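## Task

Pull the red plastic tag out of the drawer of the small wooden box and set it directly on the table surface, touching nothing else. Then close the drawer. The box must stay roughly in its current spot and orientation, and the other item must remain inside the drawer. Everything has to stay that way without the robot holding it.

## Robot and tools

Robot: two arms, left_arm and right_arm, each with six joints and a parallel gripper. The names are labels only and do not correspond to image sides.

Scene frame: origin on the table top midway between the arms, +x out over the table, +z up, left_arm sits on the +y side. Gripper poses in results are in this frame: end_effector_position in metres and end_effector_quat_wxyz. The printed position is approximate and gets less accurate at long reach. Each gripper's fingers point along its own +z axis and close along its y axis; the reported position is the point between the finger pads, roughly 1 cm short of the fingertips.

Tool execute_actions takes "actions", a list holding at most one item, and optional "pictures" (boolean, images are included by default). An empty list just reports the current state. An action item is {"rows": [...], "steps": n} with n from 1 to 15 (15 if omitted) and 1 to 15 rows. Each step lasts 1/30 s; each row is used for one step and the final row is reused for any remaining steps. A wait item is {"steps": n} with no rows, n up to 300; it sends nothing new. A refused call sends nothing to the robot.

Row layout: one flat list of 14 numbers covering both arms, always all 14 even if one arm stays still. Order: left_arm waist, shoulder, elbow, wrist pitch, wrist yaw, wrist roll, opening; then the same seven for right_arm. The six joint values are absolute target angles in radians, in the same units the Joint positions line reports, not offsets. Stated ranges per arm: waist -2.880 to 2.880, shoulder 0.000 to 3.142, elbow 0.000 to 3.019, wrist pitch -1.693 to 1.571, wrist yaw -1.571 to 1.571, wrist roll -2.094 to 2.094. True limits may differ by up to 0.019 rad either way. A call is refused if a target exceeds a stated end by more than 0.019 rad and also lies beyond that joint's last reported angle. Targets past the real end are clipped there, and a "joint sent to its limit" line may appear (possibly about an earlier action still running); its absence does not prove more travel exists. Opening is an absolute command from -1 (closed) to +1 (fully open, 0.094 m pad gap).

Motion limits: every step, each joint target is held within a fixed lead of its measured angle (waist 0.264, shoulder 0.32, elbow 0.276, wrist pitch 0.33, wrist yaw 0.186, wrist roll 0.522 rad), and if the targets would move a gripper more than 70 mm from where it is, all that arm's targets are scaled toward the current angles. So large moves need several calls. Between calls, arms keep heading to the last row sent until they have nearly stopped or a step is HELD; after that only a new action makes them continue.

Gripping: grip_measured reports finger opening on the same -1 to 1 scale you command; each gripper may read off by up to about 1 mm, consistently. Away from the ends, fingers go to where grip_measured equals the commanded number. To hold something, keep commanding below grip_measured: about 0.03 below for a firm grip, less for a lighter one. Pad force tops out near 50 to 62 N (less on some grippers, and weaker on parts under about 2 mm thick); first contact can spike briefly.

Result lines: the state line gives each arm's gripper pose. Joint positions and Joint velocities list, per arm, the six joints (rad, rad/s) then pad gap (m, m/s). Joint torques follow the same joint order without the gripper; they are total drive output with per-arm offset, scale and noise, nonzero even in free air, so treat them as rough load hints. "joint command not followed" means a clearance check altered or blocked some joint targets on some steps; other parts of the row still ran. HELD marks steps where all or part of your row was not sent. MOTOR HOT appears from 85 °C; at 100 °C an OVER-TEMPERATURE FAULT stops that arm, which drops whatever it holds. Holding loads heats motors, so avoid long grips.

Cameras: cam_high and cam_low (504x504), cam_left_wrist and cam_right_wrist (616x616, fisheye). Tool zoom_image takes "camera" (one of those four names) and "region" [x0, y0, x1, y1] in pixels of that camera's latest image, top-left origin, at most 504x504, and returns an enlarged view.

Tool finished_scene takes "scene", the number of the current scene; it ends that scene irreversibly, grades it and loads the next task. Replying without any tool call ends everything.

Avoid: dropping or knocking anything off the table, moving or rotating the box, pulling out the other drawer item, leaving the drawer open, leaving the tag or case resting on the box or another object, arms colliding or pressing each other, slams and hard pushes. Brief external tugs on held parts or pushes on loose objects can happen, so confirm the final state visually before ending.

Each tool is called after ">>>" as name(argument=value, ...) on one line, values as JSON.

## Session

>>> execute_actions(actions=[])

Scene clock: 0.00 s of 6000.00 s.
left_arm: end_effector_position=(+0.3815, -0.0361, +0.1123) grip_measured=+1.000 end_effector_quat_wxyz=(+0.156, +0.981, +0.104, +0.057) | right_arm: end_effector_position=(+0.2733, -0.3050, +0.3011) grip_measured=+1.000 end_effector_quat_wxyz=(+0.074, -0.538, +0.834, -0.100)
Joint positions: left_arm=[-0.788  1.624  1.191 -0.817  0.093  2.085  0.094] | right_arm=[-0.002  0.964  1.121 -1.514  0.127 -0.979  0.094]
Joint velocities: left_arm=[ 0.005  0.015  0.002 -0.002  0.007  0.007  0.   ] | right_arm=[-0.005  0.005 -0.022 -0.002 -0.007  0.022  0.   ]
Joint torques (N m, as the arm reports them, + toward a larger angle): no reading
Motor temperatures (°C, as the motors report them): left_arm=[19 19 21 21 19 19] | right_arm=[21 21 19 19 20 18]

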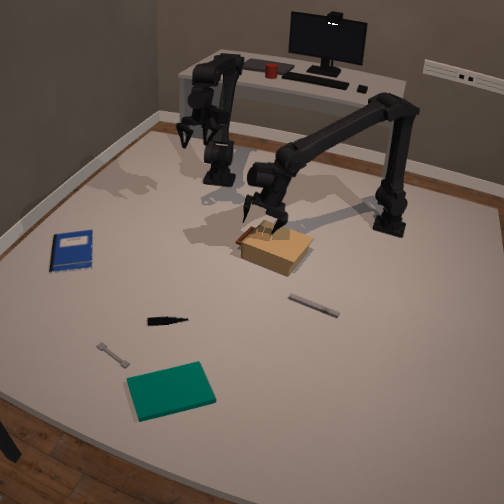

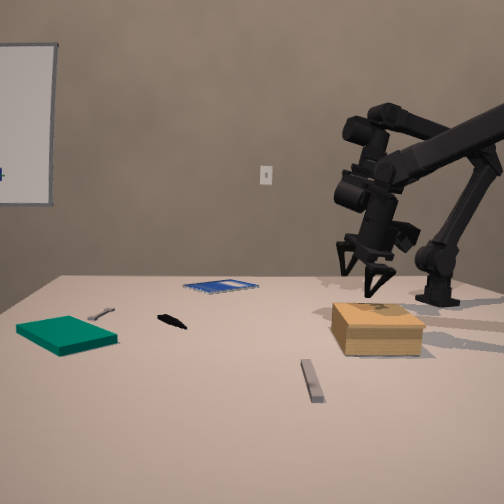

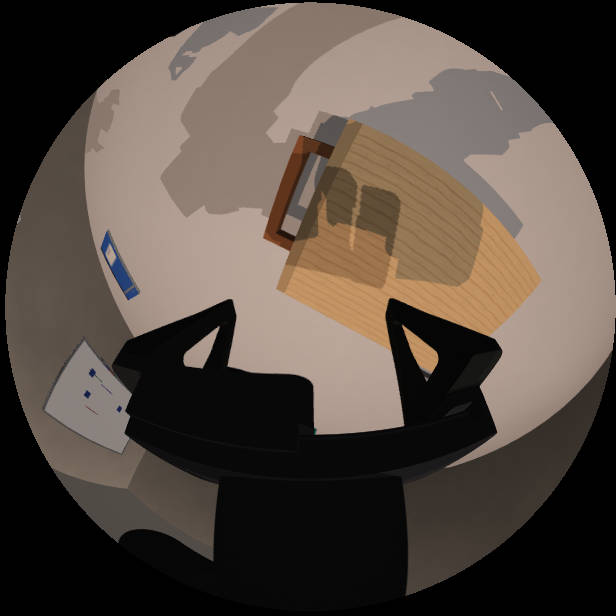

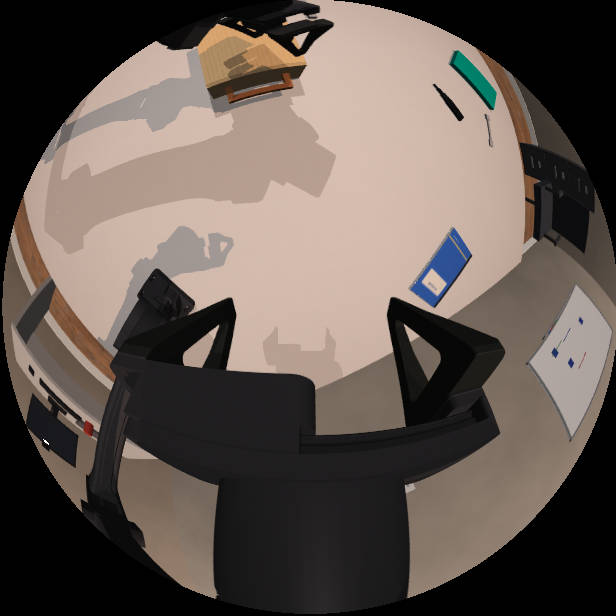

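>>> execute_actions(actions=[{"rows":[[-0.788,1.624,1.391,-0.817,0.0,2.085,1,-0.002,0.964,1.121,-1.214,0.0,-0.979,1]],"steps":15}], pictures=false)

>>> execute_actions(actions=[{"steps":10}], pictures=false)

>>> execute_actions(actions=[{"rows":[[-0.788,1.624,1.391,-1.117,0.0,1.5,1,0.3,1.264,1.121,-1.214,0.0,-0.979,1]],"steps":15}], pictures=false)

>>> execute_actions(actions=[{"steps":12}])

Scene clock: 5.30 s of 6000.00 s.
left_arm: end_effector_position=(+0.4325, -0.0698, +0.1851) grip_measured=+1.000 end_effector_quat_wxyz=(+0.194, +0.965, +0.109, +0.138) | right_arm: end_effector_position=(+0.3309, -0.2732, +0.3202) grip_measured=+1.000 end_effector_quat_wxyz=(+0.221, -0.531, +0.812, -0.095)
Joint positions: left_arm=[-0.789  1.628  1.358 -0.821  0.003  2.085  0.094] | right_arm=[-0.003  0.962  1.113 -1.237  0.002 -0.979  0.094]
Joint velocities: left_arm=[-0.005 -0.005 -0.002  0.002  0.037 -0.051  0.   ] | right_arm=[-0.005 -0.005  0.012 -0.002 -0.022  0.007  0.   ]
Joint torques (N m, as the arm reports them, + toward a larger angle): left_arm=[ -0.11 -14.3    9.55   1.17  -0.06  -0.03] | right_arm=[ 0.75 -5.15  9.27  2.6  -0.11  0.08]
Motor temperatures (°C, as the motors report them): left_arm=[19 19 23 21 19 19] | right_arm=[21 21 20 19 20 18]
Steps of this call (steps 1 to 90: nothing new was sent; then 1.80 s passed at rest; steps 91 to 105: all 15 steps of this action). Readings (joint positions):
91: left_arm=[-0.788 1.624 1.198 -0.819 0.064 2.085] | right_arm=[-0.004 0.963 1.117 -1.467 0.069 -0.979]
92: left_arm=[-0.789 1.628 1.211 -0.821 0.039 2.085] | right_arm=[-0.003 0.960 1.113 -1.382 0.026 -0.979]
94: left_arm=[-0.789 1.635 1.253 -0.821 0.014 2.085] | right_arm=[-0.003 0.962 1.113 -1.278 0.005 -0.979]
98: left_arm=[-0.789 1.635 1.339 -0.821 0.004 2.085] | right_arm=[-0.003 0.962 1.113 -1.239 0.003 -0.979]
105: the state above

Scene clock: 5.63 s of 6000.00 s.
left_arm: end_effector_position=(+0.4325, -0.0698, +0.1851) grip_measured=+1.000 end_effector_quat_wxyz=(+0.194, +0.965, +0.109, +0.138) | right_arm: end_effector_position=(+0.3309, -0.2732, +0.3202) grip_measured=+1.000 end_effector_quat_wxyz=(+0.221, -0.531, +0.812, -0.095)
Joint positions: left_arm=[-0.789  1.628  1.358 -0.821  0.003  2.085  0.094] | right_arm=[-0.003  0.962  1.113 -1.237  0.002 -0.979  0.094]
Joint velocities: left_arm=[-0.005  0.005 -0.002 -0.007 -0.022 -0.022  0.   ] | right_arm=[-0.015 -0.005 -0.002 -0.002 -0.051  0.066  0.   ]
Joint torques (N m, as the arm reports them, + toward a larger angle): left_arm=[ -0.11 -14.6    9.5    1.1   -0.06  -0.03] | right_arm=[ 0.76 -5.41  9.31  2.63 -0.11  0.08]
Motor temperatures (°C, as the motors report them): left_arm=[19 19 23 21 19 19] | right_arm=[21 21 20 19 20 18]
Steps of this call (steps 1 to 10: the robot went on to your last target). Readings (joint positions):
1: left_arm=[-0.789 1.628 1.358 -0.821 0.003 2.085] | right_arm=[-0.003 0.962 1.113 -1.237 0.002 -0.979]
2: left_arm=[-0.789 1.628 1.358 -0.821 0.003 2.085] | right_arm=[-0.003 0.962 1.113 -1.237 0.002 -0.979]
4: left_arm=[-0.789 1.628 1.358 -0.821 0.003 2.085] | right_arm=[-0.003 0.962 1.113 -1.237 0.002 -0.979]
8: left_arm=[-0.789 1.628 1.358 -0.821 0.003 2.085] | right_arm=[-0.003 0.962 1.113 -1.237 0.002 -0.979]
10: the state above

Scene clock: 6.13 s of 6000.00 s.
left_arm: end_effector_position=(+0.3837, -0.0112, +0.1493) grip_measured=+1.000 end_effector_quat_wxyz=(+0.069, +0.929, +0.363, +0.029) | right_arm: end_effector_position=(+0.3400, -0.1551, +0.2054) grip_measured=+1.000 end_effector_quat_wxyz=(+0.085, -0.656, +0.749, -0.024)
Joint positions: left_arm=[-0.784  1.638  1.343 -1.126 -0.004  1.569  0.094] | right_arm=[ 0.289  1.286  1.113 -1.223  0.004 -0.968  0.094]
Joint velocities: left_arm=[-0.024 -0.015  0.007 -0.012  0.022 -0.139  0.   ] | right_arm=[-0.005 -0.063 -0.002  0.002  0.037  0.022  0.   ]
Joint torques (N m, as the arm reports them, + toward a larger angle): left_arm=[ -0.15 -14.    10.04   0.83   0.29  -0.5 ] | right_arm=[  1.59 -12.27   8.77   1.39  -0.14  -0.21]
Motor temperatures (°C, as the motors report them): left_arm=[19 19 23 21 19 19] | right_arm=[21 21 20 19 20 18]
Steps of this call (steps 1 to 15: all 15 steps of this action). Readings (joint positions):
1: left_arm=[-0.789 1.628 1.364 -0.871 0.003 2.007] | right_arm=[0.007 0.971 1.113 -1.237 0.006 -0.979]
2: left_arm=[-0.789 1.628 1.368 -0.957 0.003 1.910] | right_arm=[0.032 0.987 1.115 -1.236 0.006 -0.979]
4: left_arm=[-0.789 1.626 1.366 -1.063 0.003 1.766] | right_arm=[0.110 1.047 1.115 -1.236 0.006 -0.979]
8: left_arm=[-0.789 1.627 1.366 -1.105 0.003 1.615] | right_arm=[0.270 1.218 1.115 -1.231 0.002 -0.979]
15: the state above

Scene clock: 6.53 s of 6000.00 s.
left_arm: end_effector_position=(+0.3834, -0.0115, +0.1495) grip_measured=+1.000 end_effector_quat_wxyz=(+0.069, +0.926, +0.370, +0.028) | right_arm: end_effector_position=(+0.3402, -0.1557, +0.2062) grip_measured=+1.000 end_effector_quat_wxyz=(+0.085, -0.654, +0.752, -0.024)
Joint positions: left_arm=[-0.785  1.638  1.343 -1.126 -0.003  1.555  0.094] | right_arm=[ 0.287  1.284  1.113 -1.223  0.005 -0.963  0.094]
Joint velocities: left_arm=[-0.024 -0.005 -0.002 -0.007  0.007  0.007  0.   ] | right_arm=[-0.015 -0.005  0.002 -0.002 -0.037  0.007  0.   ]
Joint torques (N m, as the arm reports them, + toward a larger angle): left_arm=[ -0.28 -14.49  10.09   0.83   0.28  -0.5 ] | right_arm=[  2.16 -11.45   8.74   1.39  -0.17  -0.13]
Motor temperatures (°C, as the motors report them): left_arm=[19 19 23 21 19 19] | right_arm=[21 21 20 19 20 18]
Steps of this call (steps 1 to 12: the robot went on to your last target). Readings (joint positions):
1: left_arm=[-0.785 1.638 1.343 -1.126 -0.003 1.566] | right_arm=[0.288 1.285 1.113 -1.223 0.004 -0.967]
2: left_arm=[-0.785 1.638 1.343 -1.126 -0.003 1.563] | right_arm=[0.288 1.284 1.113 -1.223 0.005 -0.966]
4: left_arm=[-0.785 1.638 1.343 -1.126 -0.003 1.560] | right_arm=[0.288 1.284 1.113 -1.223 0.005 -0.965]
8: left_arm=[-0.785 1.638 1.343 -1.126 -0.003 1.556] | right_arm=[0.287 1.284 1.113 -1.223 0.005 -0.963]
12: the state above

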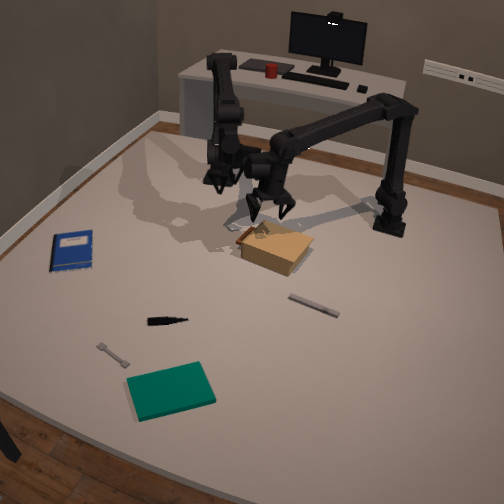

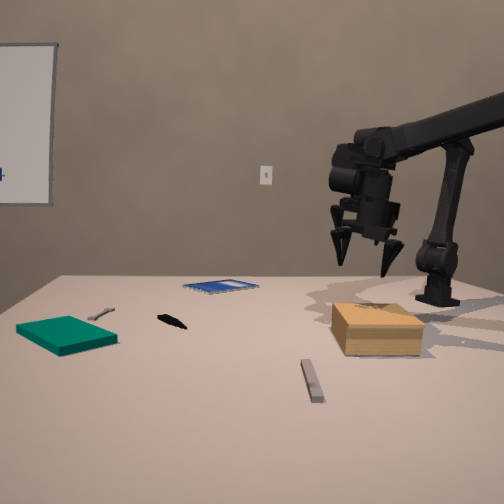

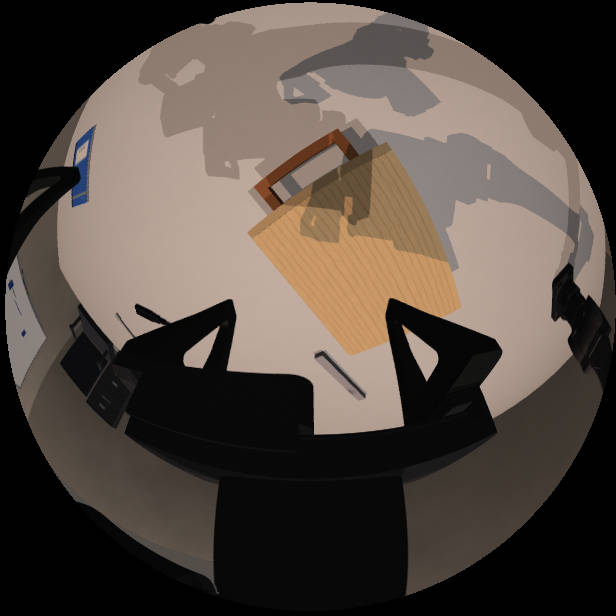

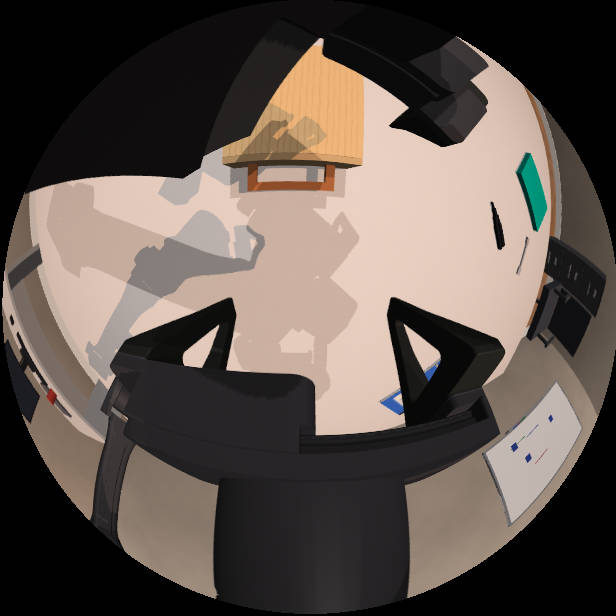

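>>> execute_actions(actions=[{"rows":[[-0.76,1.56,1.3,-1.05,0,0.8,0.5,0.3,1.264,1.121,-1.214,0,-0.5,0.5],[-0.76,1.56,1.3,-1.05,0,0.8,0.5,0.3,1.264,1.121,-1.214,0,-0.5,0.5],[-0.76,1.56,1.3,-1.05,0,0.8,0.5,0.3,1.264,1.121,-1.214,0,-0.5,0.5],[-0.76,1.56,1.3,-1.05,0,0.8,0.5,0.3,1.264,1.121,-1.214,0,-0.5,0.5],[-0.723,1.475,1.15,-0.9,0,-1.5,-1,0.3,1.264,1.121,-1.25,0,0.78,-0.3]],"steps":15}], pictures=false)

>>> execute_actions(actions=[{"rows":[[-0.723,1.475,1.07,-0.85,0,-1.5,-1,0.36,1.38,1.12,-1.18,0,0.78,-0.3]],"steps":15}], pictures=false)

>>> execute_actions(actions=[{"rows":[[-0.723,1.475,1.07,-0.85,0,-1.5,-1,0.44,1.47,1.12,-1.115,0,0.78,-0.3]],"steps":15}], pictures=false)

>>> execute_actions(actions=[{"steps":10}])

Scene clock: 22.43 s of 6000.00 s.
left_arm: end_effector_position=(+0.3861, +0.0311, +0.1497) grip_measured=-0.987 end_effector_quat_wxyz=(+0.146, +0.428, +0.891, -0.047) | right_arm: end_effector_position=(+0.3361, -0.1544, +0.2064) grip_measured=-0.298 end_effector_quat_wxyz=(+0.077, -0.048, +0.995, +0.034)
Joint positions: left_arm=[-0.721  1.479  1.132 -0.916 -0.001  0.132  0.001] | right_arm=[ 0.294  1.282  1.113 -1.235  0.002  0.38   0.033]
Joint velocities: left_arm=[-0.024 -0.015  0.012 -0.012 -0.007 -2.791 -0.   ] | right_arm=[-0.015 -0.015  0.017 -0.007 -0.051  2.733  0.001]
Joint torques (N m, as the arm reports them, + toward a larger angle): left_arm=[ -0.08 -11.74   8.2    1.46   0.1   -0.06] | right_arm=[  1.06 -11.89   8.91   0.22  -0.01   0.08]
Motor temperatures (°C, as the motors report them): left_arm=[19 20 26 21 19 19] | right_arm=[21 21 22 19 20 18]
Steps of this call (steps 1 to 30: the robot went on to your last target; steps 31 to 100: nothing new was sent; then 12.07 s passed at rest; steps 101 to 115: all 15 steps of this action). Readings (joint positions):
101: left_arm=[-0.784 1.633 1.333 -1.115 -0.003 1.487] | right_arm=[0.287 1.283 1.113 -1.223 0.006 -0.889]
102: left_arm=[-0.782 1.622 1.315 -1.094 -0.003 1.389] | right_arm=[0.286 1.283 1.113 -1.223 0.005 -0.811]
104: left_arm=[-0.777 1.599 1.287 -1.080 -0.003 1.208] | right_arm=[0.287 1.283 1.113 -1.222 0.004 -0.693]
108: left_arm=[-0.750 1.508 1.154 -0.941 -0.001 0.819] | right_arm=[0.292 1.282 1.113 -1.233 0.003 -0.306]
115: the state above

Scene clock: 22.93 s of 6000.00 s.
left_arm: end_effector_position=(+0.3730, +0.0437, +0.1200) grip_measured=-0.987 end_effector_quat_wxyz=(+0.075, -0.244, +0.960, -0.119) | right_arm: end_effector_position=(+0.3352, -0.1214, +0.1654) grip_measured=-0.298 end_effector_quat_wxyz=(+0.038, +0.105, +0.993, +0.029)
Joint positions: left_arm=[-0.721  1.477  1.052 -0.864 -0.001 -1.262  0.001] | right_arm=[ 0.365  1.392  1.113 -1.197  0.001  0.758  0.033]
Joint velocities: left_arm=[ 0.005 -0.015  0.007  0.012  0.007 -1.487  0.001] | right_arm=[ 0.005 -0.005 -0.022 -0.017 -0.051  0.081  0.   ]
Joint torques (N m, as the arm reports them, + toward a larger angle): left_arm=[ -0.3  -11.19   7.93   1.23   0.    -0.04] | right_arm=[  0.17 -11.78   8.35   1.62   0.07   0.14]
Motor temperatures (°C, as the motors report them): left_arm=[19 20 26 21 19 19] | right_arm=[21 21 22 19 20 18]
Steps of this call (steps 1 to 15: all 15 steps of this action). Readings (joint positions):
1: left_arm=[-0.721 1.478 1.124 -0.903 -0.001 0.034] | right_arm=[0.298 1.288 1.113 -1.230 0.003 0.459]
2: left_arm=[-0.721 1.475 1.110 -0.883 -0.001 -0.064] | right_arm=[0.307 1.297 1.113 -1.219 0.003 0.523]
4: left_arm=[-0.721 1.474 1.081 -0.869 -0.001 -0.261] | right_arm=[0.334 1.331 1.113 -1.205 0.003 0.613]
8: left_arm=[-0.721 1.477 1.052 -0.868 -0.001 -0.653] | right_arm=[0.365 1.388 1.113 -1.198 0.001 0.707]
15: the state above

Scene clock: 23.43 s of 6000.00 s.
left_arm: end_effector_position=(+0.3730, +0.0437, +0.1200) grip_measured=-0.987 end_effector_quat_wxyz=(+0.061, -0.348, +0.927, -0.126) | right_arm: end_effector_position=(+0.3307, -0.0831, +0.1334) grip_measured=-0.298 end_effector_quat_wxyz=(+0.029, +0.071, +0.997, +0.024)
Joint positions: left_arm=[-0.721  1.477  1.052 -0.864 -0.001 -1.481  0.001] | right_arm=[ 0.447  1.476  1.113 -1.132  0.     0.772  0.033]
Joint velocities: left_arm=[-0.015  0.005 -0.017 -0.022 -0.007  0.022 -0.001] | right_arm=[-0.005  0.005 -0.012 -0.002 -0.037 -0.11  -0.   ]
Joint torques (N m, as the arm reports them, + toward a larger angle): left_arm=[ -0.21 -11.28   7.97   1.34   0.    -0.09] | right_arm=[ -0.28 -13.12   8.02   1.5    0.09   0.15]
Motor temperatures (°C, as the motors report them): left_arm=[19 20 26 21 19 19] | right_arm=[21 21 22 19 20 18]
Steps of this call (steps 1 to 15: all 15 steps of this action). Readings (joint positions):
1: left_arm=[-0.721 1.477 1.052 -0.864 -0.001 -1.308] | right_arm=[0.370 1.396 1.113 -1.186 0.002 0.762]
2: left_arm=[-0.721 1.477 1.052 -0.864 -0.001 -1.345] | right_arm=[0.379 1.403 1.113 -1.168 0.002 0.764]
4: left_arm=[-0.721 1.477 1.052 -0.864 -0.001 -1.397] | right_arm=[0.410 1.429 1.113 -1.143 0.002 0.767]
8: left_arm=[-0.721 1.477 1.052 -0.864 -0.001 -1.451] | right_arm=[0.448 1.472 1.113 -1.133 0.000 0.769]
15: the state above

Scene clock: 23.77 s of 6000.00 s.
left_arm: end_effector_position=(+0.3730, +0.0437, +0.1200) grip_measured=-0.987 end_effector_quat_wxyz=(+0.061, -0.351, +0.926, -0.126) | right_arm: end_effector_position=(+0.3307, -0.0831, +0.1334) grip_measured=-0.298 end_effector_quat_wxyz=(+0.029, +0.071, +0.997, +0.024)
Joint positions: left_arm=[-0.721  1.477  1.052 -0.864 -0.001 -1.488  0.001] | right_arm=[ 0.447  1.476  1.113 -1.132  0.     0.772  0.033]
Joint velocities: left_arm=[-0.015 -0.005  0.012  0.002  0.022 -0.007  0.001] | right_arm=[-0.015 -0.015  0.002 -0.002  0.022  0.037 -0.001]
Joint torques (N m, as the arm reports them, + toward a larger angle): left_arm=[ -0.21 -11.38   7.97   1.27  -0.01  -0.07] | right_arm=[  0.08 -12.51   8.19   1.58   0.09   0.1 ]
Motor temperatures (°C, as the motors report them): left_arm=[19 20 26 21 19 19] | right_arm=[21 22 22 19 20 18]
Steps of this call (steps 1 to 10: the robot went on to your last target). Readings (joint positions):
1: left_arm=[-0.721 1.477 1.052 -0.864 -0.001 -1.483] | right_arm=[0.447 1.476 1.113 -1.132 0.000 0.772]
2: left_arm=[-0.721 1.477 1.052 -0.864 -0.001 -1.484] | right_arm=[0.447 1.476 1.113 -1.132 0.000 0.772]
4: left_arm=[-0.721 1.477 1.052 -0.864 -0.001 -1.486] | right_arm=[0.447 1.476 1.113 -1.132 0.000 0.772]
8: left_arm=[-0.721 1.477 1.052 -0.864 -0.001 -1.488] | right_arm=[0.447 1.476 1.113 -1.132 0.000 0.772]
10: the state above

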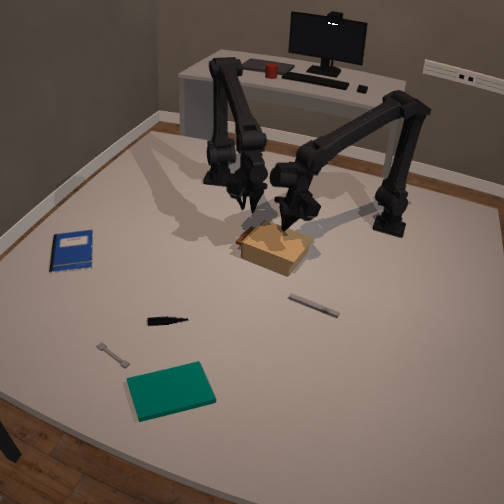

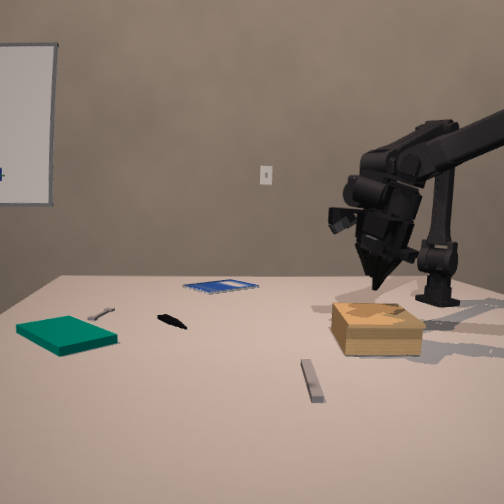

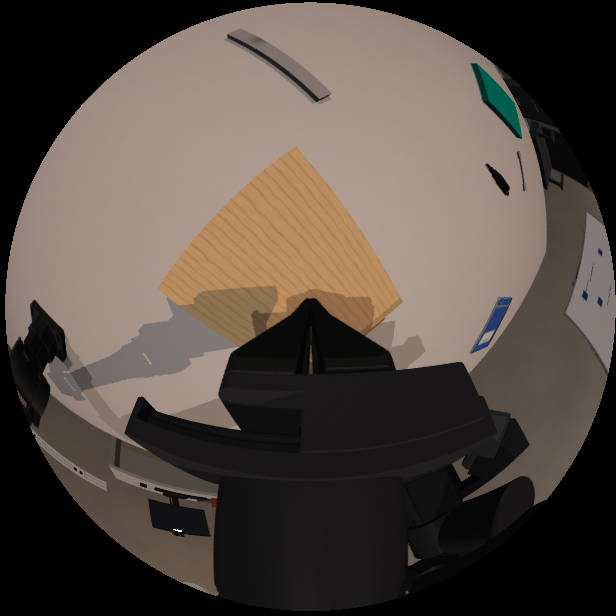

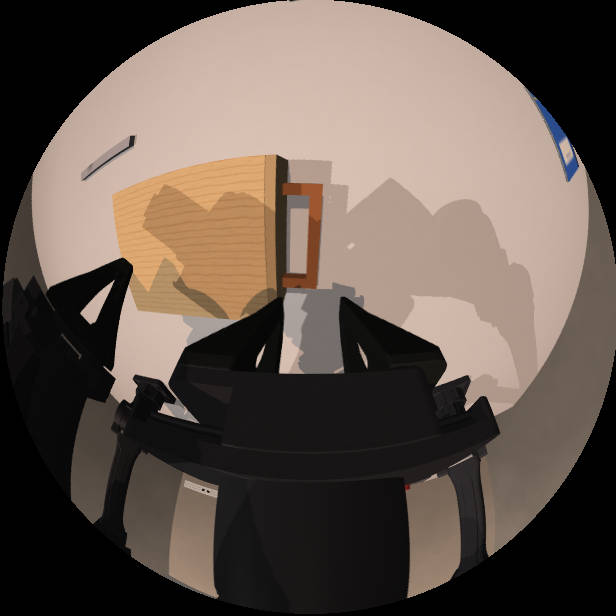

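>>> execute_actions(actions=[{"rows":[[-0.723,1.49,1.05,-0.82,0,-1.5,-1,0.44,1.485,1.10,-1.08,0,0.78,-0.4],[-0.723,1.49,1.05,-0.82,0,-1.5,-1,0.44,1.485,1.10,-1.08,0,0.78,-0.4],[-0.723,1.49,1.05,-0.82,0,-1.5,-1,0.44,1.485,1.10,-1.08,0,0.78,-0.4],[-0.723,1.505,1.02,-0.78,0,-1.5,-1,0.44,1.5,1.07,-1.03,0,0.78,-0.5],[-0.723,1.505,1.02,-0.78,0,-1.5,-1,0.44,1.5,1.07,-1.03,0,0.78,-0.5],[-0.723,1.505,1.02,-0.78,0,-1.5,-1,0.44,1.5,1.07,-1.03,0,0.78,-0.5],[-0.723,1.52,0.998,-0.735,0,-1.5,-1,0.44,1.52,1.05,-0.99,0,0.78,-0.5]],"steps":15}])

Scene clock: 27.67 s of 6000.00 s.
left_arm: end_effector_position=(+0.3708, +0.0458, +0.0787) grip_measured=-0.987 end_effector_quat_wxyz=(+0.060, -0.352, +0.926, -0.125) | right_arm: end_effector_position=(+0.3336, -0.0809, +0.0952) grip_measured=-0.498 end_effector_quat_wxyz=(+0.036, +0.071, +0.996, +0.030)
Joint positions: left_arm=[-0.721  1.525  0.985 -0.753 -0.001 -1.489  0.001] | right_arm=[ 0.447  1.517  1.049 -1.01   0.     0.772  0.024]
Joint velocities: left_arm=[-0.024 -0.005  0.017  0.012 -0.007 -0.051 -0.   ] | right_arm=[-0.005 -0.015 -0.012  0.022  0.007 -0.007 -0.001]
Joint torques (N m, as the arm reports them, + toward a larger angle): left_arm=[ -0.21 -11.79   7.34   1.31   0.    -0.07] | right_arm=[  0.03 -12.13   7.52   1.85   0.08   0.12]
Motor temperatures (°C, as the motors report them): left_arm=[19 20 26 21 19 19] | right_arm=[21 22 22 19 20 18]
Steps of this call (steps 1 to 15: the robot went on to your last target; steps 16 to 90: nothing new was sent; then 0.40 s passed at rest; steps 91 to 105: all 15 steps of this action). Readings (joint positions):
91: left_arm=[-0.721 1.478 1.051 -0.859 -0.001 -1.489] | right_arm=[0.447 1.476 1.112 -1.125 0.000 0.772]
92: left_arm=[-0.721 1.478 1.049 -0.849 -0.001 -1.489] | right_arm=[0.447 1.476 1.110 -1.115 0.000 0.772]
94: left_arm=[-0.721 1.480 1.042 -0.830 -0.001 -1.489] | right_arm=[0.447 1.476 1.102 -1.093 0.000 0.772]
98: left_arm=[-0.721 1.493 1.010 -0.774 -0.001 -1.489] | right_arm=[0.447 1.486 1.069 -1.032 0.000 0.772]
105: the state above

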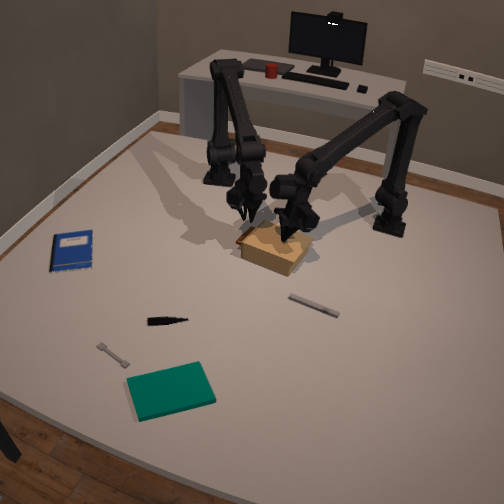

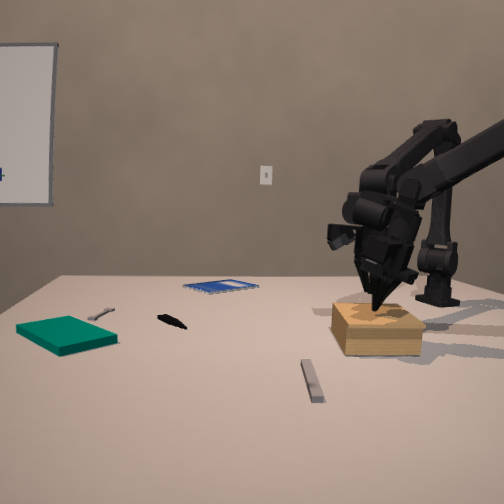

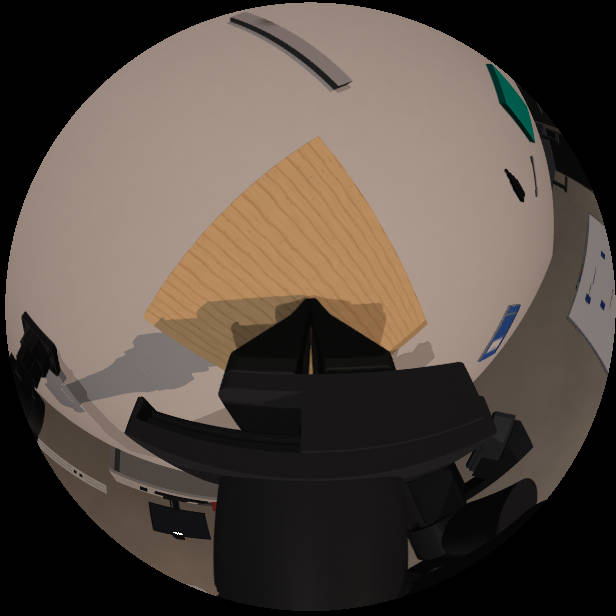

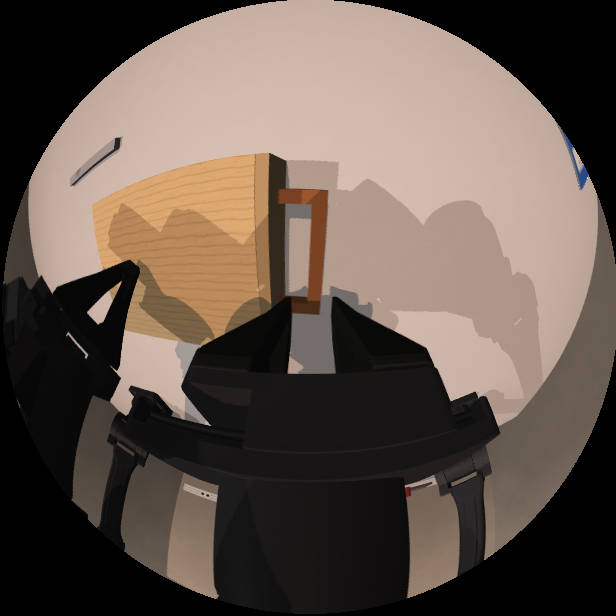

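>>> execute_actions(actions=[{"rows":[[-0.723,1.53,0.99,-0.71,0,-1.5,-1,0.42,1.55,1.07,-0.98,0,0.80,-0.5],[-0.723,1.53,0.99,-0.71,0,-1.5,-1,0.42,1.55,1.07,-0.98,0,0.80,-0.5],[-0.723,1.53,0.99,-0.71,0,-1.5,-1,0.42,1.55,1.07,-0.98,0,0.80,-0.5],[-0.723,1.53,0.99,-0.71,0,-1.5,-1,0.42,1.55,1.07,-0.98,0,0.80,-0.5],[-0.723,1.545,0.978,-0.69,0,-1.5,-1,0.402,1.583,1.055,-0.94,0,0.82,-0.5]],"steps":15}])

Scene clock: 30.23 s of 6000.00 s.
left_arm: end_effector_position=(+0.3745, +0.0422, +0.0705) grip_measured=-0.987 end_effector_quat_wxyz=(+0.065, -0.351, +0.924, -0.134) | right_arm: end_effector_position=(+0.3527, -0.0913, +0.0703) grip_measured=-0.498 end_effector_quat_wxyz=(+0.032, +0.112, +0.993, +0.026)
Joint positions: left_arm=[-0.721  1.54   0.972 -0.703 -0.001 -1.489  0.001] | right_arm=[ 0.403  1.58   1.049 -0.958  0.     0.809  0.024]
Joint velocities: left_arm=[-0.005 -0.005 -0.002 -0.007  0.007  0.022  0.   ] | right_arm=[-0.005 -0.005 -0.002  0.037  0.007  0.007  0.   ]
Joint torques (N m, as the arm reports them, + toward a larger angle): left_arm=[ -0.23 -11.08   6.78   1.24  -0.02  -0.07] | right_arm=[  0.61 -12.66   7.54   1.7    0.08   0.13]
Motor temperatures (°C, as the motors report them): left_arm=[19 20 25 21 19 19] | right_arm=[21 22 22 19 20 18]
Steps of this call (steps 1 to 15: the robot went on to your last target; steps 16 to 62: nothing new was sent; steps 63 to 77: all 15 steps of this action). Readings (joint positions):
63: left_arm=[-0.721 1.525 0.984 -0.745 -0.001 -1.489] | right_arm=[0.446 1.518 1.049 -1.006 0.000 0.775]
64: left_arm=[-0.721 1.525 0.984 -0.737 -0.001 -1.489] | right_arm=[0.443 1.520 1.049 -1.003 0.000 0.778]
66: left_arm=[-0.721 1.525 0.984 -0.729 -0.001 -1.489] | right_arm=[0.435 1.528 1.049 -0.999 0.000 0.783]
70: left_arm=[-0.721 1.531 0.977 -0.708 -0.001 -1.489] | right_arm=[0.411 1.559 1.049 -0.963 0.000 0.800]
77: the state above

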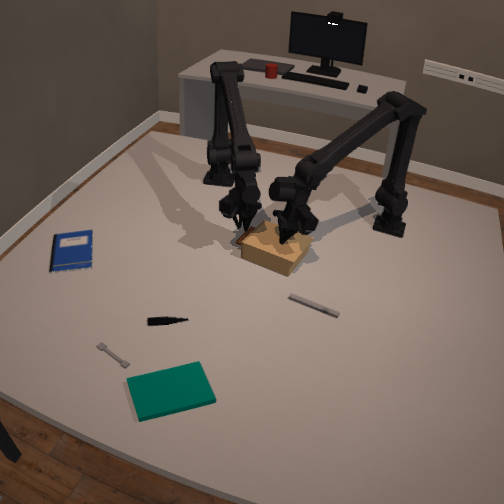

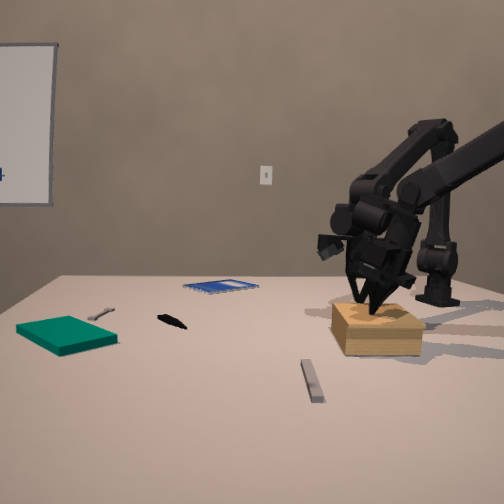

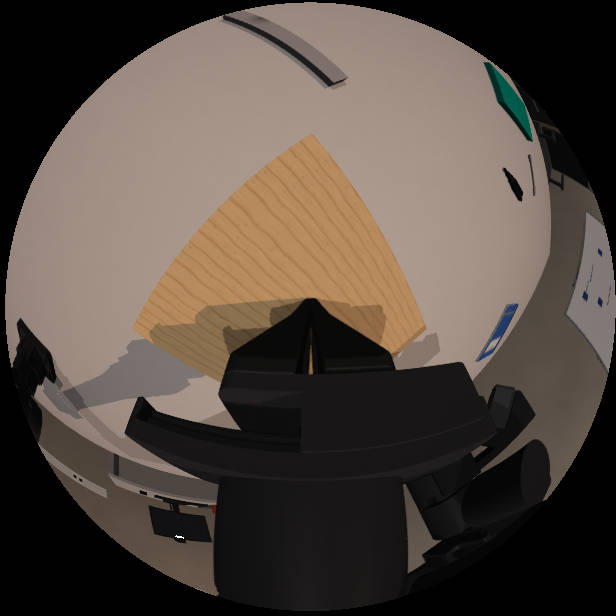

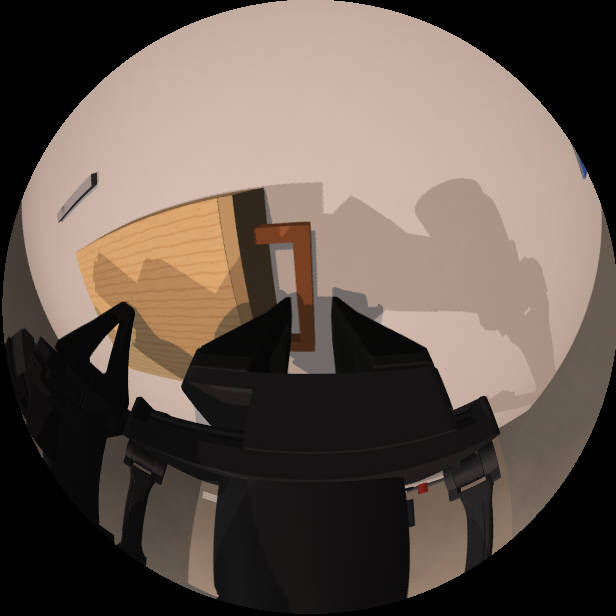

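>>> execute_actions(actions=[{"rows":[[-0.723,1.545,0.965,-0.69,0,-1.5,-1,0.412,1.598,1.04,-0.915,0,0.78,-0.5],[-0.723,1.545,0.965,-0.69,0,-1.5,-1,0.412,1.598,1.04,-0.915,0,0.78,-0.5],[-0.723,1.545,0.965,-0.69,0,-1.5,-1,0.412,1.598,1.04,-0.915,0,0.78,-0.5],[-0.723,1.545,0.955,-0.69,0,-1.5,-1,0.412,1.613,1.025,-0.885,0,0.78,-0.5],[-0.723,1.545,0.955,-0.69,0,-1.5,-1,0.412,1.613,1.025,-0.885,0,0.78,-0.5],[-0.723,1.545,0.955,-0.69,0,-1.5,-1,0.412,1.613,1.025,-0.885,0,0.78,-0.5],[-0.723,1.545,0.945,-0.69,0,-1.5,-1,0.412,1.63,1.01,-0.855,0,0.78,-0.5]],"steps":15}])

Scene clock: 32.37 s of 6000.00 s.
left_arm: end_effector_position=(+0.3738, +0.0428, +0.0694) grip_measured=-0.987 end_effector_quat_wxyz=(+0.066, -0.351, +0.924, -0.137) | right_arm: end_effector_position=(+0.3517, -0.0911, +0.0395) grip_measured=-0.498 end_effector_quat_wxyz=(+0.031, +0.101, +0.994, +0.026)
Joint positions: left_arm=[-0.721  1.537  0.963 -0.692 -0.001 -1.49   0.001] | right_arm=[ 0.404  1.625  1.01  -0.875  0.     0.789  0.024]
Joint velocities: left_arm=[-0.005 -0.015 -0.012 -0.002 -0.081 -0.022 -0.001] | right_arm=[-0.005  0.005 -0.027 -0.007  0.022 -0.051 -0.   ]
Joint torques (N m, as the arm reports them, + toward a larger angle): left_arm=[ -0.38 -10.72   5.21   0.86  -0.01  -0.06] | right_arm=[  1.36 -12.97   6.74   1.77   0.08  -0.05]
Motor temperatures (°C, as the motors report them): left_arm=[19 20 25 21 19 19] | right_arm=[21 22 22 19 20 18]
Steps of this call (steps 1 to 15: the robot went on to your last target; steps 16 to 49: nothing new was sent; steps 50 to 64: all 15 steps of this action). Readings (joint positions):
50: left_arm=[-0.721 1.540 0.970 -0.703 -0.001 -1.489] | right_arm=[0.403 1.580 1.048 -0.953 0.000 0.809]
51: left_arm=[-0.721 1.540 0.970 -0.701 -0.001 -1.490] | right_arm=[0.403 1.580 1.047 -0.945 0.000 0.805]
53: left_arm=[-0.721 1.540 0.969 -0.701 -0.001 -1.490] | right_arm=[0.403 1.582 1.044 -0.931 0.000 0.799]
57: left_arm=[-0.721 1.538 0.965 -0.696 -0.001 -1.490] | right_arm=[0.404 1.597 1.027 -0.890 0.000 0.792]
64: the state above

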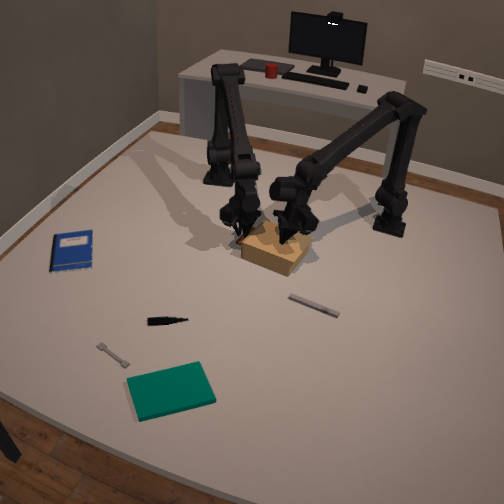

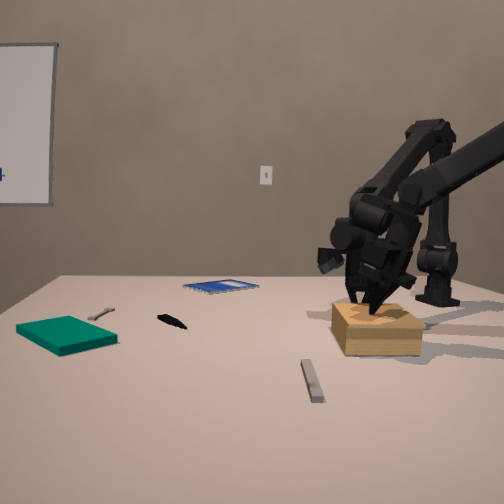

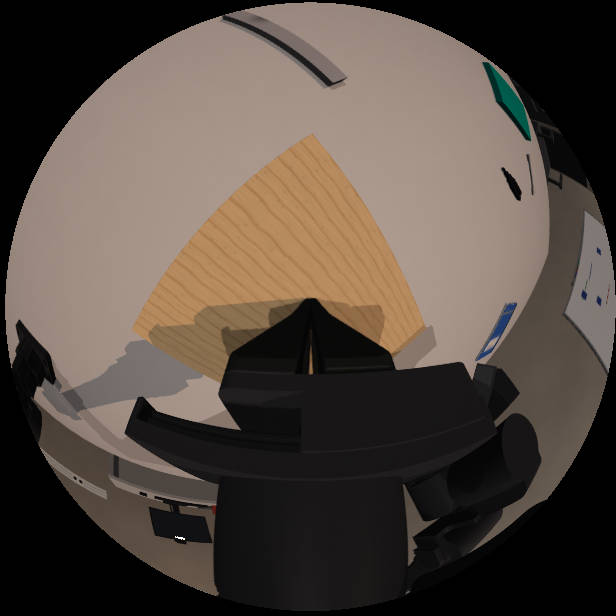

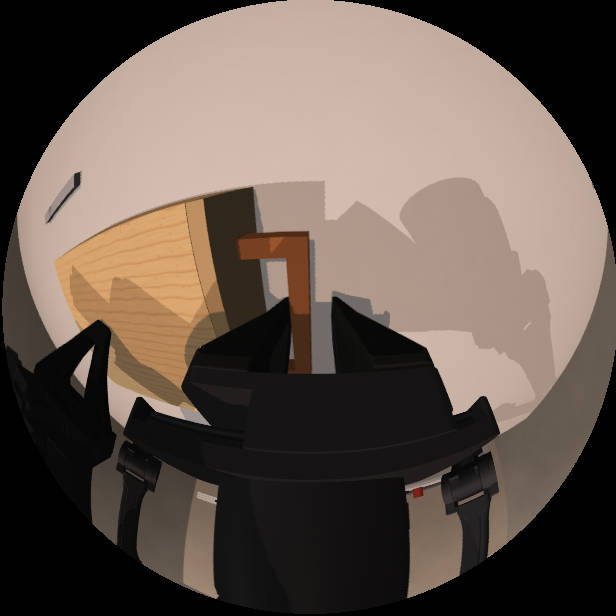

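>>> execute_actions(actions=[{"rows":[[-0.723,1.545,0.93,-0.69,0,-1.5,-1,0.428,1.635,1.015,-0.855,0,0.79,-0.5],[-0.723,1.545,0.93,-0.69,0,-1.5,-1,0.428,1.635,1.015,-0.855,0,0.79,-0.5],[-0.723,1.545,0.93,-0.69,0,-1.5,-1,0.428,1.635,1.015,-0.855,0,0.79,-0.5],[-0.723,1.545,0.93,-0.69,0,-1.5,-1,0.428,1.635,1.015,-0.855,0,0.79,-0.5],[-0.723,1.545,0.93,-0.69,0,-1.5,-1,0.428,1.635,1.015,-0.855,0,0.79,-0.5],[-0.723,1.545,0.93,-0.69,0,-1.5,-1,0.428,1.635,1.015,-0.855,0,0.79,-0.5],[-0.723,1.545,0.93,-0.69,0,-1.5,-1,0.428,1.658,1.005,-0.822,0,0.79,-0.5]],"steps":15}])

Scene clock: 34.00 s of 6000.00 s.
left_arm: end_effector_position=(+0.3734, +0.0433, +0.0691) grip_measured=-0.987 end_effector_quat_wxyz=(+0.067, -0.351, +0.923, -0.140) | right_arm: end_effector_position=(+0.3516, -0.0803, +0.0308) grip_measured=-0.498 end_effector_quat_wxyz=(+0.036, +0.091, +0.995, +0.030)
Joint positions: left_arm=[-0.721  1.533  0.956 -0.683 -0.001 -1.49   0.001] | right_arm=[ 0.424  1.647  1.01  -0.84   0.     0.788  0.024]
Joint velocities: left_arm=[-0.005  0.005 -0.002 -0.002  0.037  0.022 -0.001] | right_arm=[-0.015  0.005 -0.007 -0.002 -0.051 -0.051 -0.001]
Joint torques (N m, as the arm reports them, + toward a larger angle): left_arm=[ -0.23 -10.33   4.6    0.52  -0.01  -0.06] | right_arm=[  1.4  -12.2    6.3    1.45   0.08   0.06]
Motor temperatures (°C, as the motors report them): left_arm=[19 20 25 21 19 19] | right_arm=[21 22 22 19 20 18]
Steps of this call (steps 1 to 15: the robot went on to your last target; steps 16 to 34: nothing new was sent; steps 35 to 49: all 15 steps of this action). Readings (joint positions):
35: left_arm=[-0.721 1.537 0.962 -0.691 -0.001 -1.490] | right_arm=[0.405 1.625 1.010 -0.873 0.000 0.788]
36: left_arm=[-0.721 1.535 0.960 -0.688 -0.001 -1.490] | right_arm=[0.407 1.625 1.010 -0.873 0.000 0.788]
38: left_arm=[-0.721 1.533 0.957 -0.685 -0.001 -1.490] | right_arm=[0.414 1.625 1.010 -0.873 0.000 0.788]
42: left_arm=[-0.721 1.533 0.956 -0.683 -0.001 -1.490] | right_arm=[0.424 1.628 1.010 -0.857 0.000 0.788]
49: the state above

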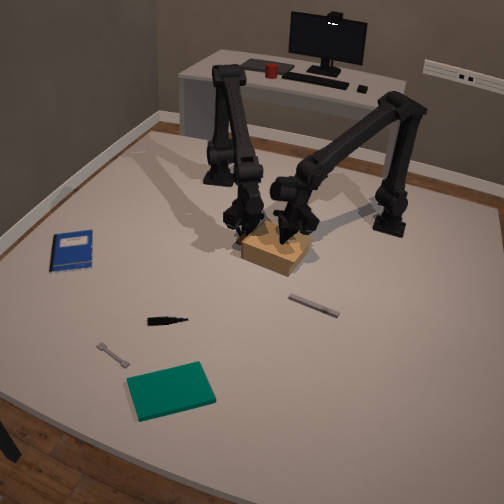

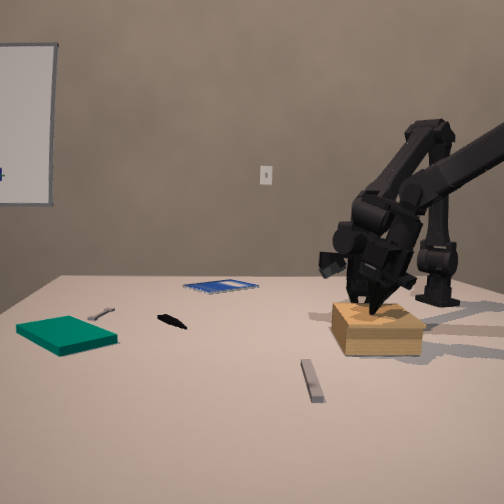

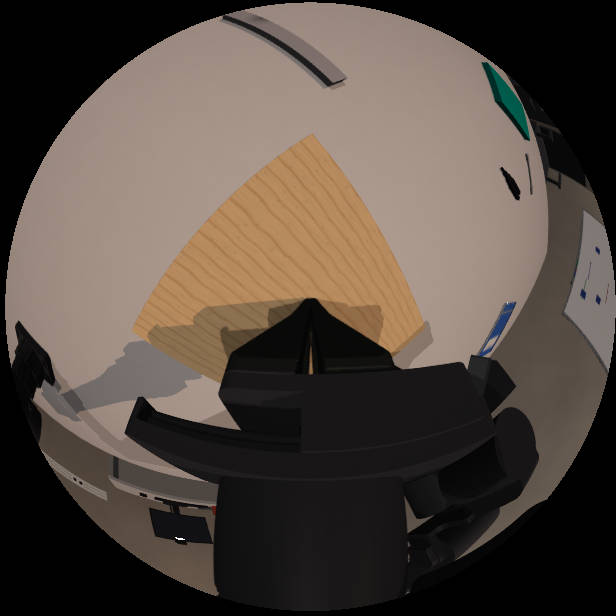

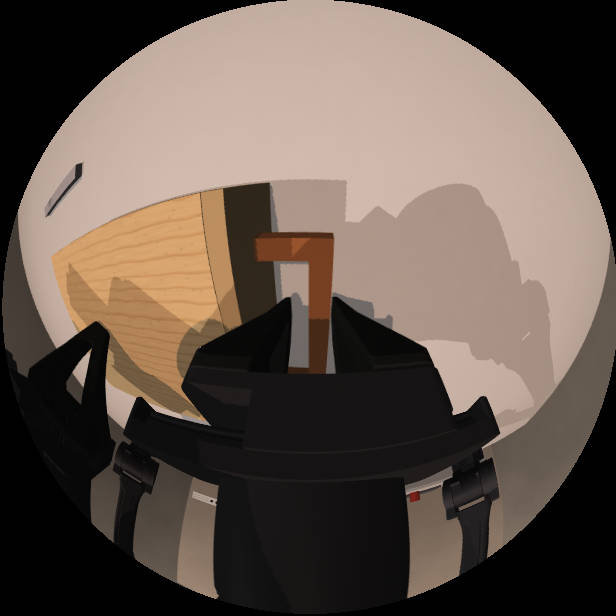

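>>> execute_actions(actions=[{"rows":[[-0.723,1.545,0.93,-0.69,0,-1.5,-1,0.418,1.645,1.003,-0.82,0,0.782,-0.5],[-0.723,1.545,0.93,-0.69,0,-1.5,-1,0.412,1.638,0.996,-0.819,0,0.776,-0.5],[-0.723,1.545,0.93,-0.69,0,-1.5,-1,0.406,1.632,0.99,-0.818,0,0.77,-0.5],[-0.723,1.545,0.93,-0.69,0,-1.5,-1,0.400,1.626,0.984,-0.817,0,0.764,-0.5],[-0.723,1.545,0.93,-0.69,0,-1.5,-1,0.394,1.62,0.978,-0.816,0,0.758,-0.5],[-0.723,1.545,0.93,-0.69,0,-1.5,-1,0.388,1.613,0.971,-0.814,0,0.752,-0.5],[-0.723,1.545,0.93,-0.69,0,-1.5,-1,0.382,1.606,0.965,-0.812,0,0.746,-0.5],[-0.723,1.545,0.93,-0.69,0,-1.5,-1,0.376,1.6,0.958,-0.811,0,0.74,-0.5],[-0.723,1.545,0.93,-0.69,0,-1.5,-1,0.370,1.595,0.951,-0.81,0,0.734,-0.5],[-0.723,1.545,0.93,-0.69,0,-1.5,-1,0.363,1.589,0.944,-0.809,0,0.727,-0.5],[-0.723,1.545,0.93,-0.69,0,-1.5,-1,0.357,1.584,0.938,-0.808,0,0.721,-0.5],[-0.723,1.545,0.93,-0.69,0,-1.5,-1,0.35,1.578,0.931,-0.807,0,0.714,-0.5],[-0.723,1.545,0.93,-0.69,0,-1.5,-1,0.344,1.572,0.924,-0.806,0,0.708,-0.5],[-0.723,1.545,0.93,-0.69,0,-1.5,-1,0.338,1.567,0.918,-0.805,0,0.702,-0.5]],"steps":15}], pictures=false)

>>> execute_actions(actions=[{"steps":8}])

Scene clock: 38.47 s of 6000.00 s.
left_arm: end_effector_position=(+0.3715, +0.0414, +0.0691) grip_measured=-0.987 end_effector_quat_wxyz=(+0.064, -0.349, +0.924, -0.141) | right_arm: end_effector_position=(+0.3441, -0.1126, +0.0240) grip_measured=-0.498 end_effector_quat_wxyz=(+0.034, +0.090, +0.995, +0.030)
Joint positions: left_arm=[-0.724  1.533  0.956 -0.683  0.006 -1.491  0.001] | right_arm=[ 0.368  1.606  0.934 -0.809 -0.008  0.731  0.024]
Joint velocities: left_arm=[ 0.005 -0.005  0.012 -0.007  0.037  0.022  0.001] | right_arm=[-0.2   -0.151 -0.198 -0.007 -0.051 -0.095  0.   ]
Joint torques (N m, as the arm reports them, + toward a larger angle): left_arm=[  0.04 -10.41   4.62   0.54  -0.36  -0.05] | right_arm=[ -0.64 -15.5    6.3    0.88   0.39  -0.08]
Motor temperatures (°C, as the motors report them): left_arm=[19 20 25 21 19 19] | right_arm=[21 22 22 19 20 18]
Steps of this call (steps 1 to 15: the robot went on to your last target; steps 16 to 90: nothing new was sent; then 0.97 s passed at rest; steps 91 to 105: all 15 steps of this action). Readings (joint positions):
91: left_arm=[-0.721 1.533 0.956 -0.683 -0.001 -1.490] | right_arm=[0.424 1.647 1.010 -0.840 0.000 0.788]
92: left_arm=[-0.721 1.533 0.956 -0.683 -0.001 -1.490] | right_arm=[0.424 1.647 1.009 -0.839 0.000 0.788]
94: left_arm=[-0.721 1.533 0.956 -0.683 -0.001 -1.490] | right_arm=[0.421 1.647 1.003 -0.835 0.000 0.783]
98: left_arm=[-0.721 1.533 0.956 -0.683 0.003 -1.490] | right_arm=[0.402 1.640 0.979 -0.824 -0.007 0.768]
105: the state above

Scene clock: 38.73 s of 6000.00 s.
left_arm: end_effector_position=(+0.3715, +0.0414, +0.0691) grip_measured=-0.987 end_effector_quat_wxyz=(+0.064, -0.349, +0.924, -0.141) | right_arm: end_effector_position=(+0.3440, -0.1201, +0.0240) grip_measured=-0.498 end_effector_quat_wxyz=(+0.033, +0.087, +0.995, +0.029)
Joint positions: left_arm=[-0.724  1.533  0.956 -0.683  0.006 -1.491  0.001] | right_arm=[ 0.353  1.598  0.924 -0.809 -0.008  0.712  0.024]
Joint velocities: left_arm=[-0.005 -0.005 -0.012 -0.012 -0.007 -0.081 -0.   ] | right_arm=[ 0.015 -0.015 -0.007  0.022  0.037 -0.125  0.   ]
Joint torques (N m, as the arm reports them, + toward a larger angle): left_arm=[  0.07 -10.34   4.61   0.53  -0.36  -0.06] | right_arm=[ -1.07 -15.15   6.08   0.92   0.4   -0.05]
Motor temperatures (°C, as the motors report them): left_arm=[19 20 25 21 19 19] | right_arm=[21 22 22 19 20 18]
Steps of this call (steps 1 to 8: the robot went on to your last target). Readings (joint positions):
1: left_arm=[-0.724 1.533 0.956 -0.683 0.006 -1.491] | right_arm=[0.363 1.602 0.929 -0.809 -0.008 0.726]
2: left_arm=[-0.724 1.533 0.956 -0.683 0.006 -1.491] | right_arm=[0.358 1.600 0.926 -0.809 -0.008 0.722]
4: left_arm=[-0.724 1.533 0.956 -0.683 0.006 -1.491] | right_arm=[0.354 1.598 0.924 -0.809 -0.008 0.717]
8: the state above

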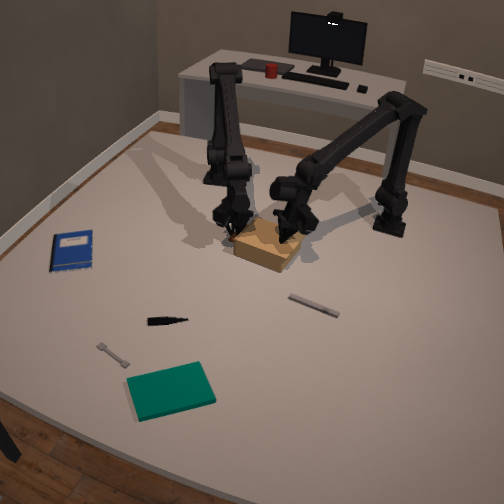

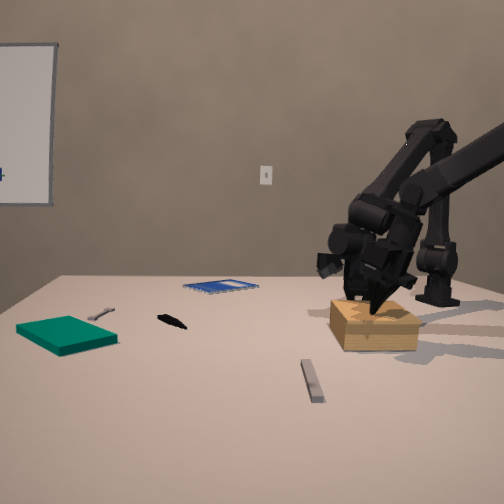

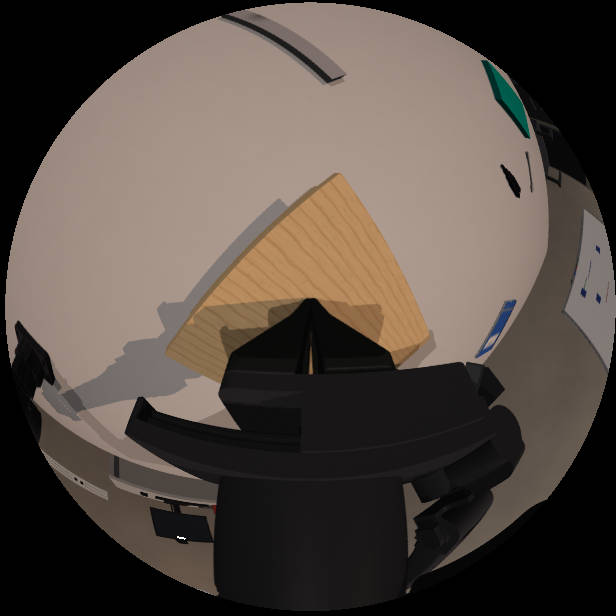

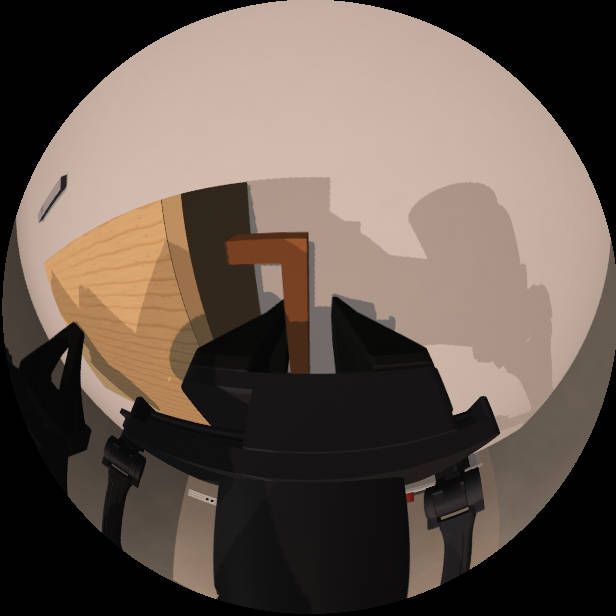

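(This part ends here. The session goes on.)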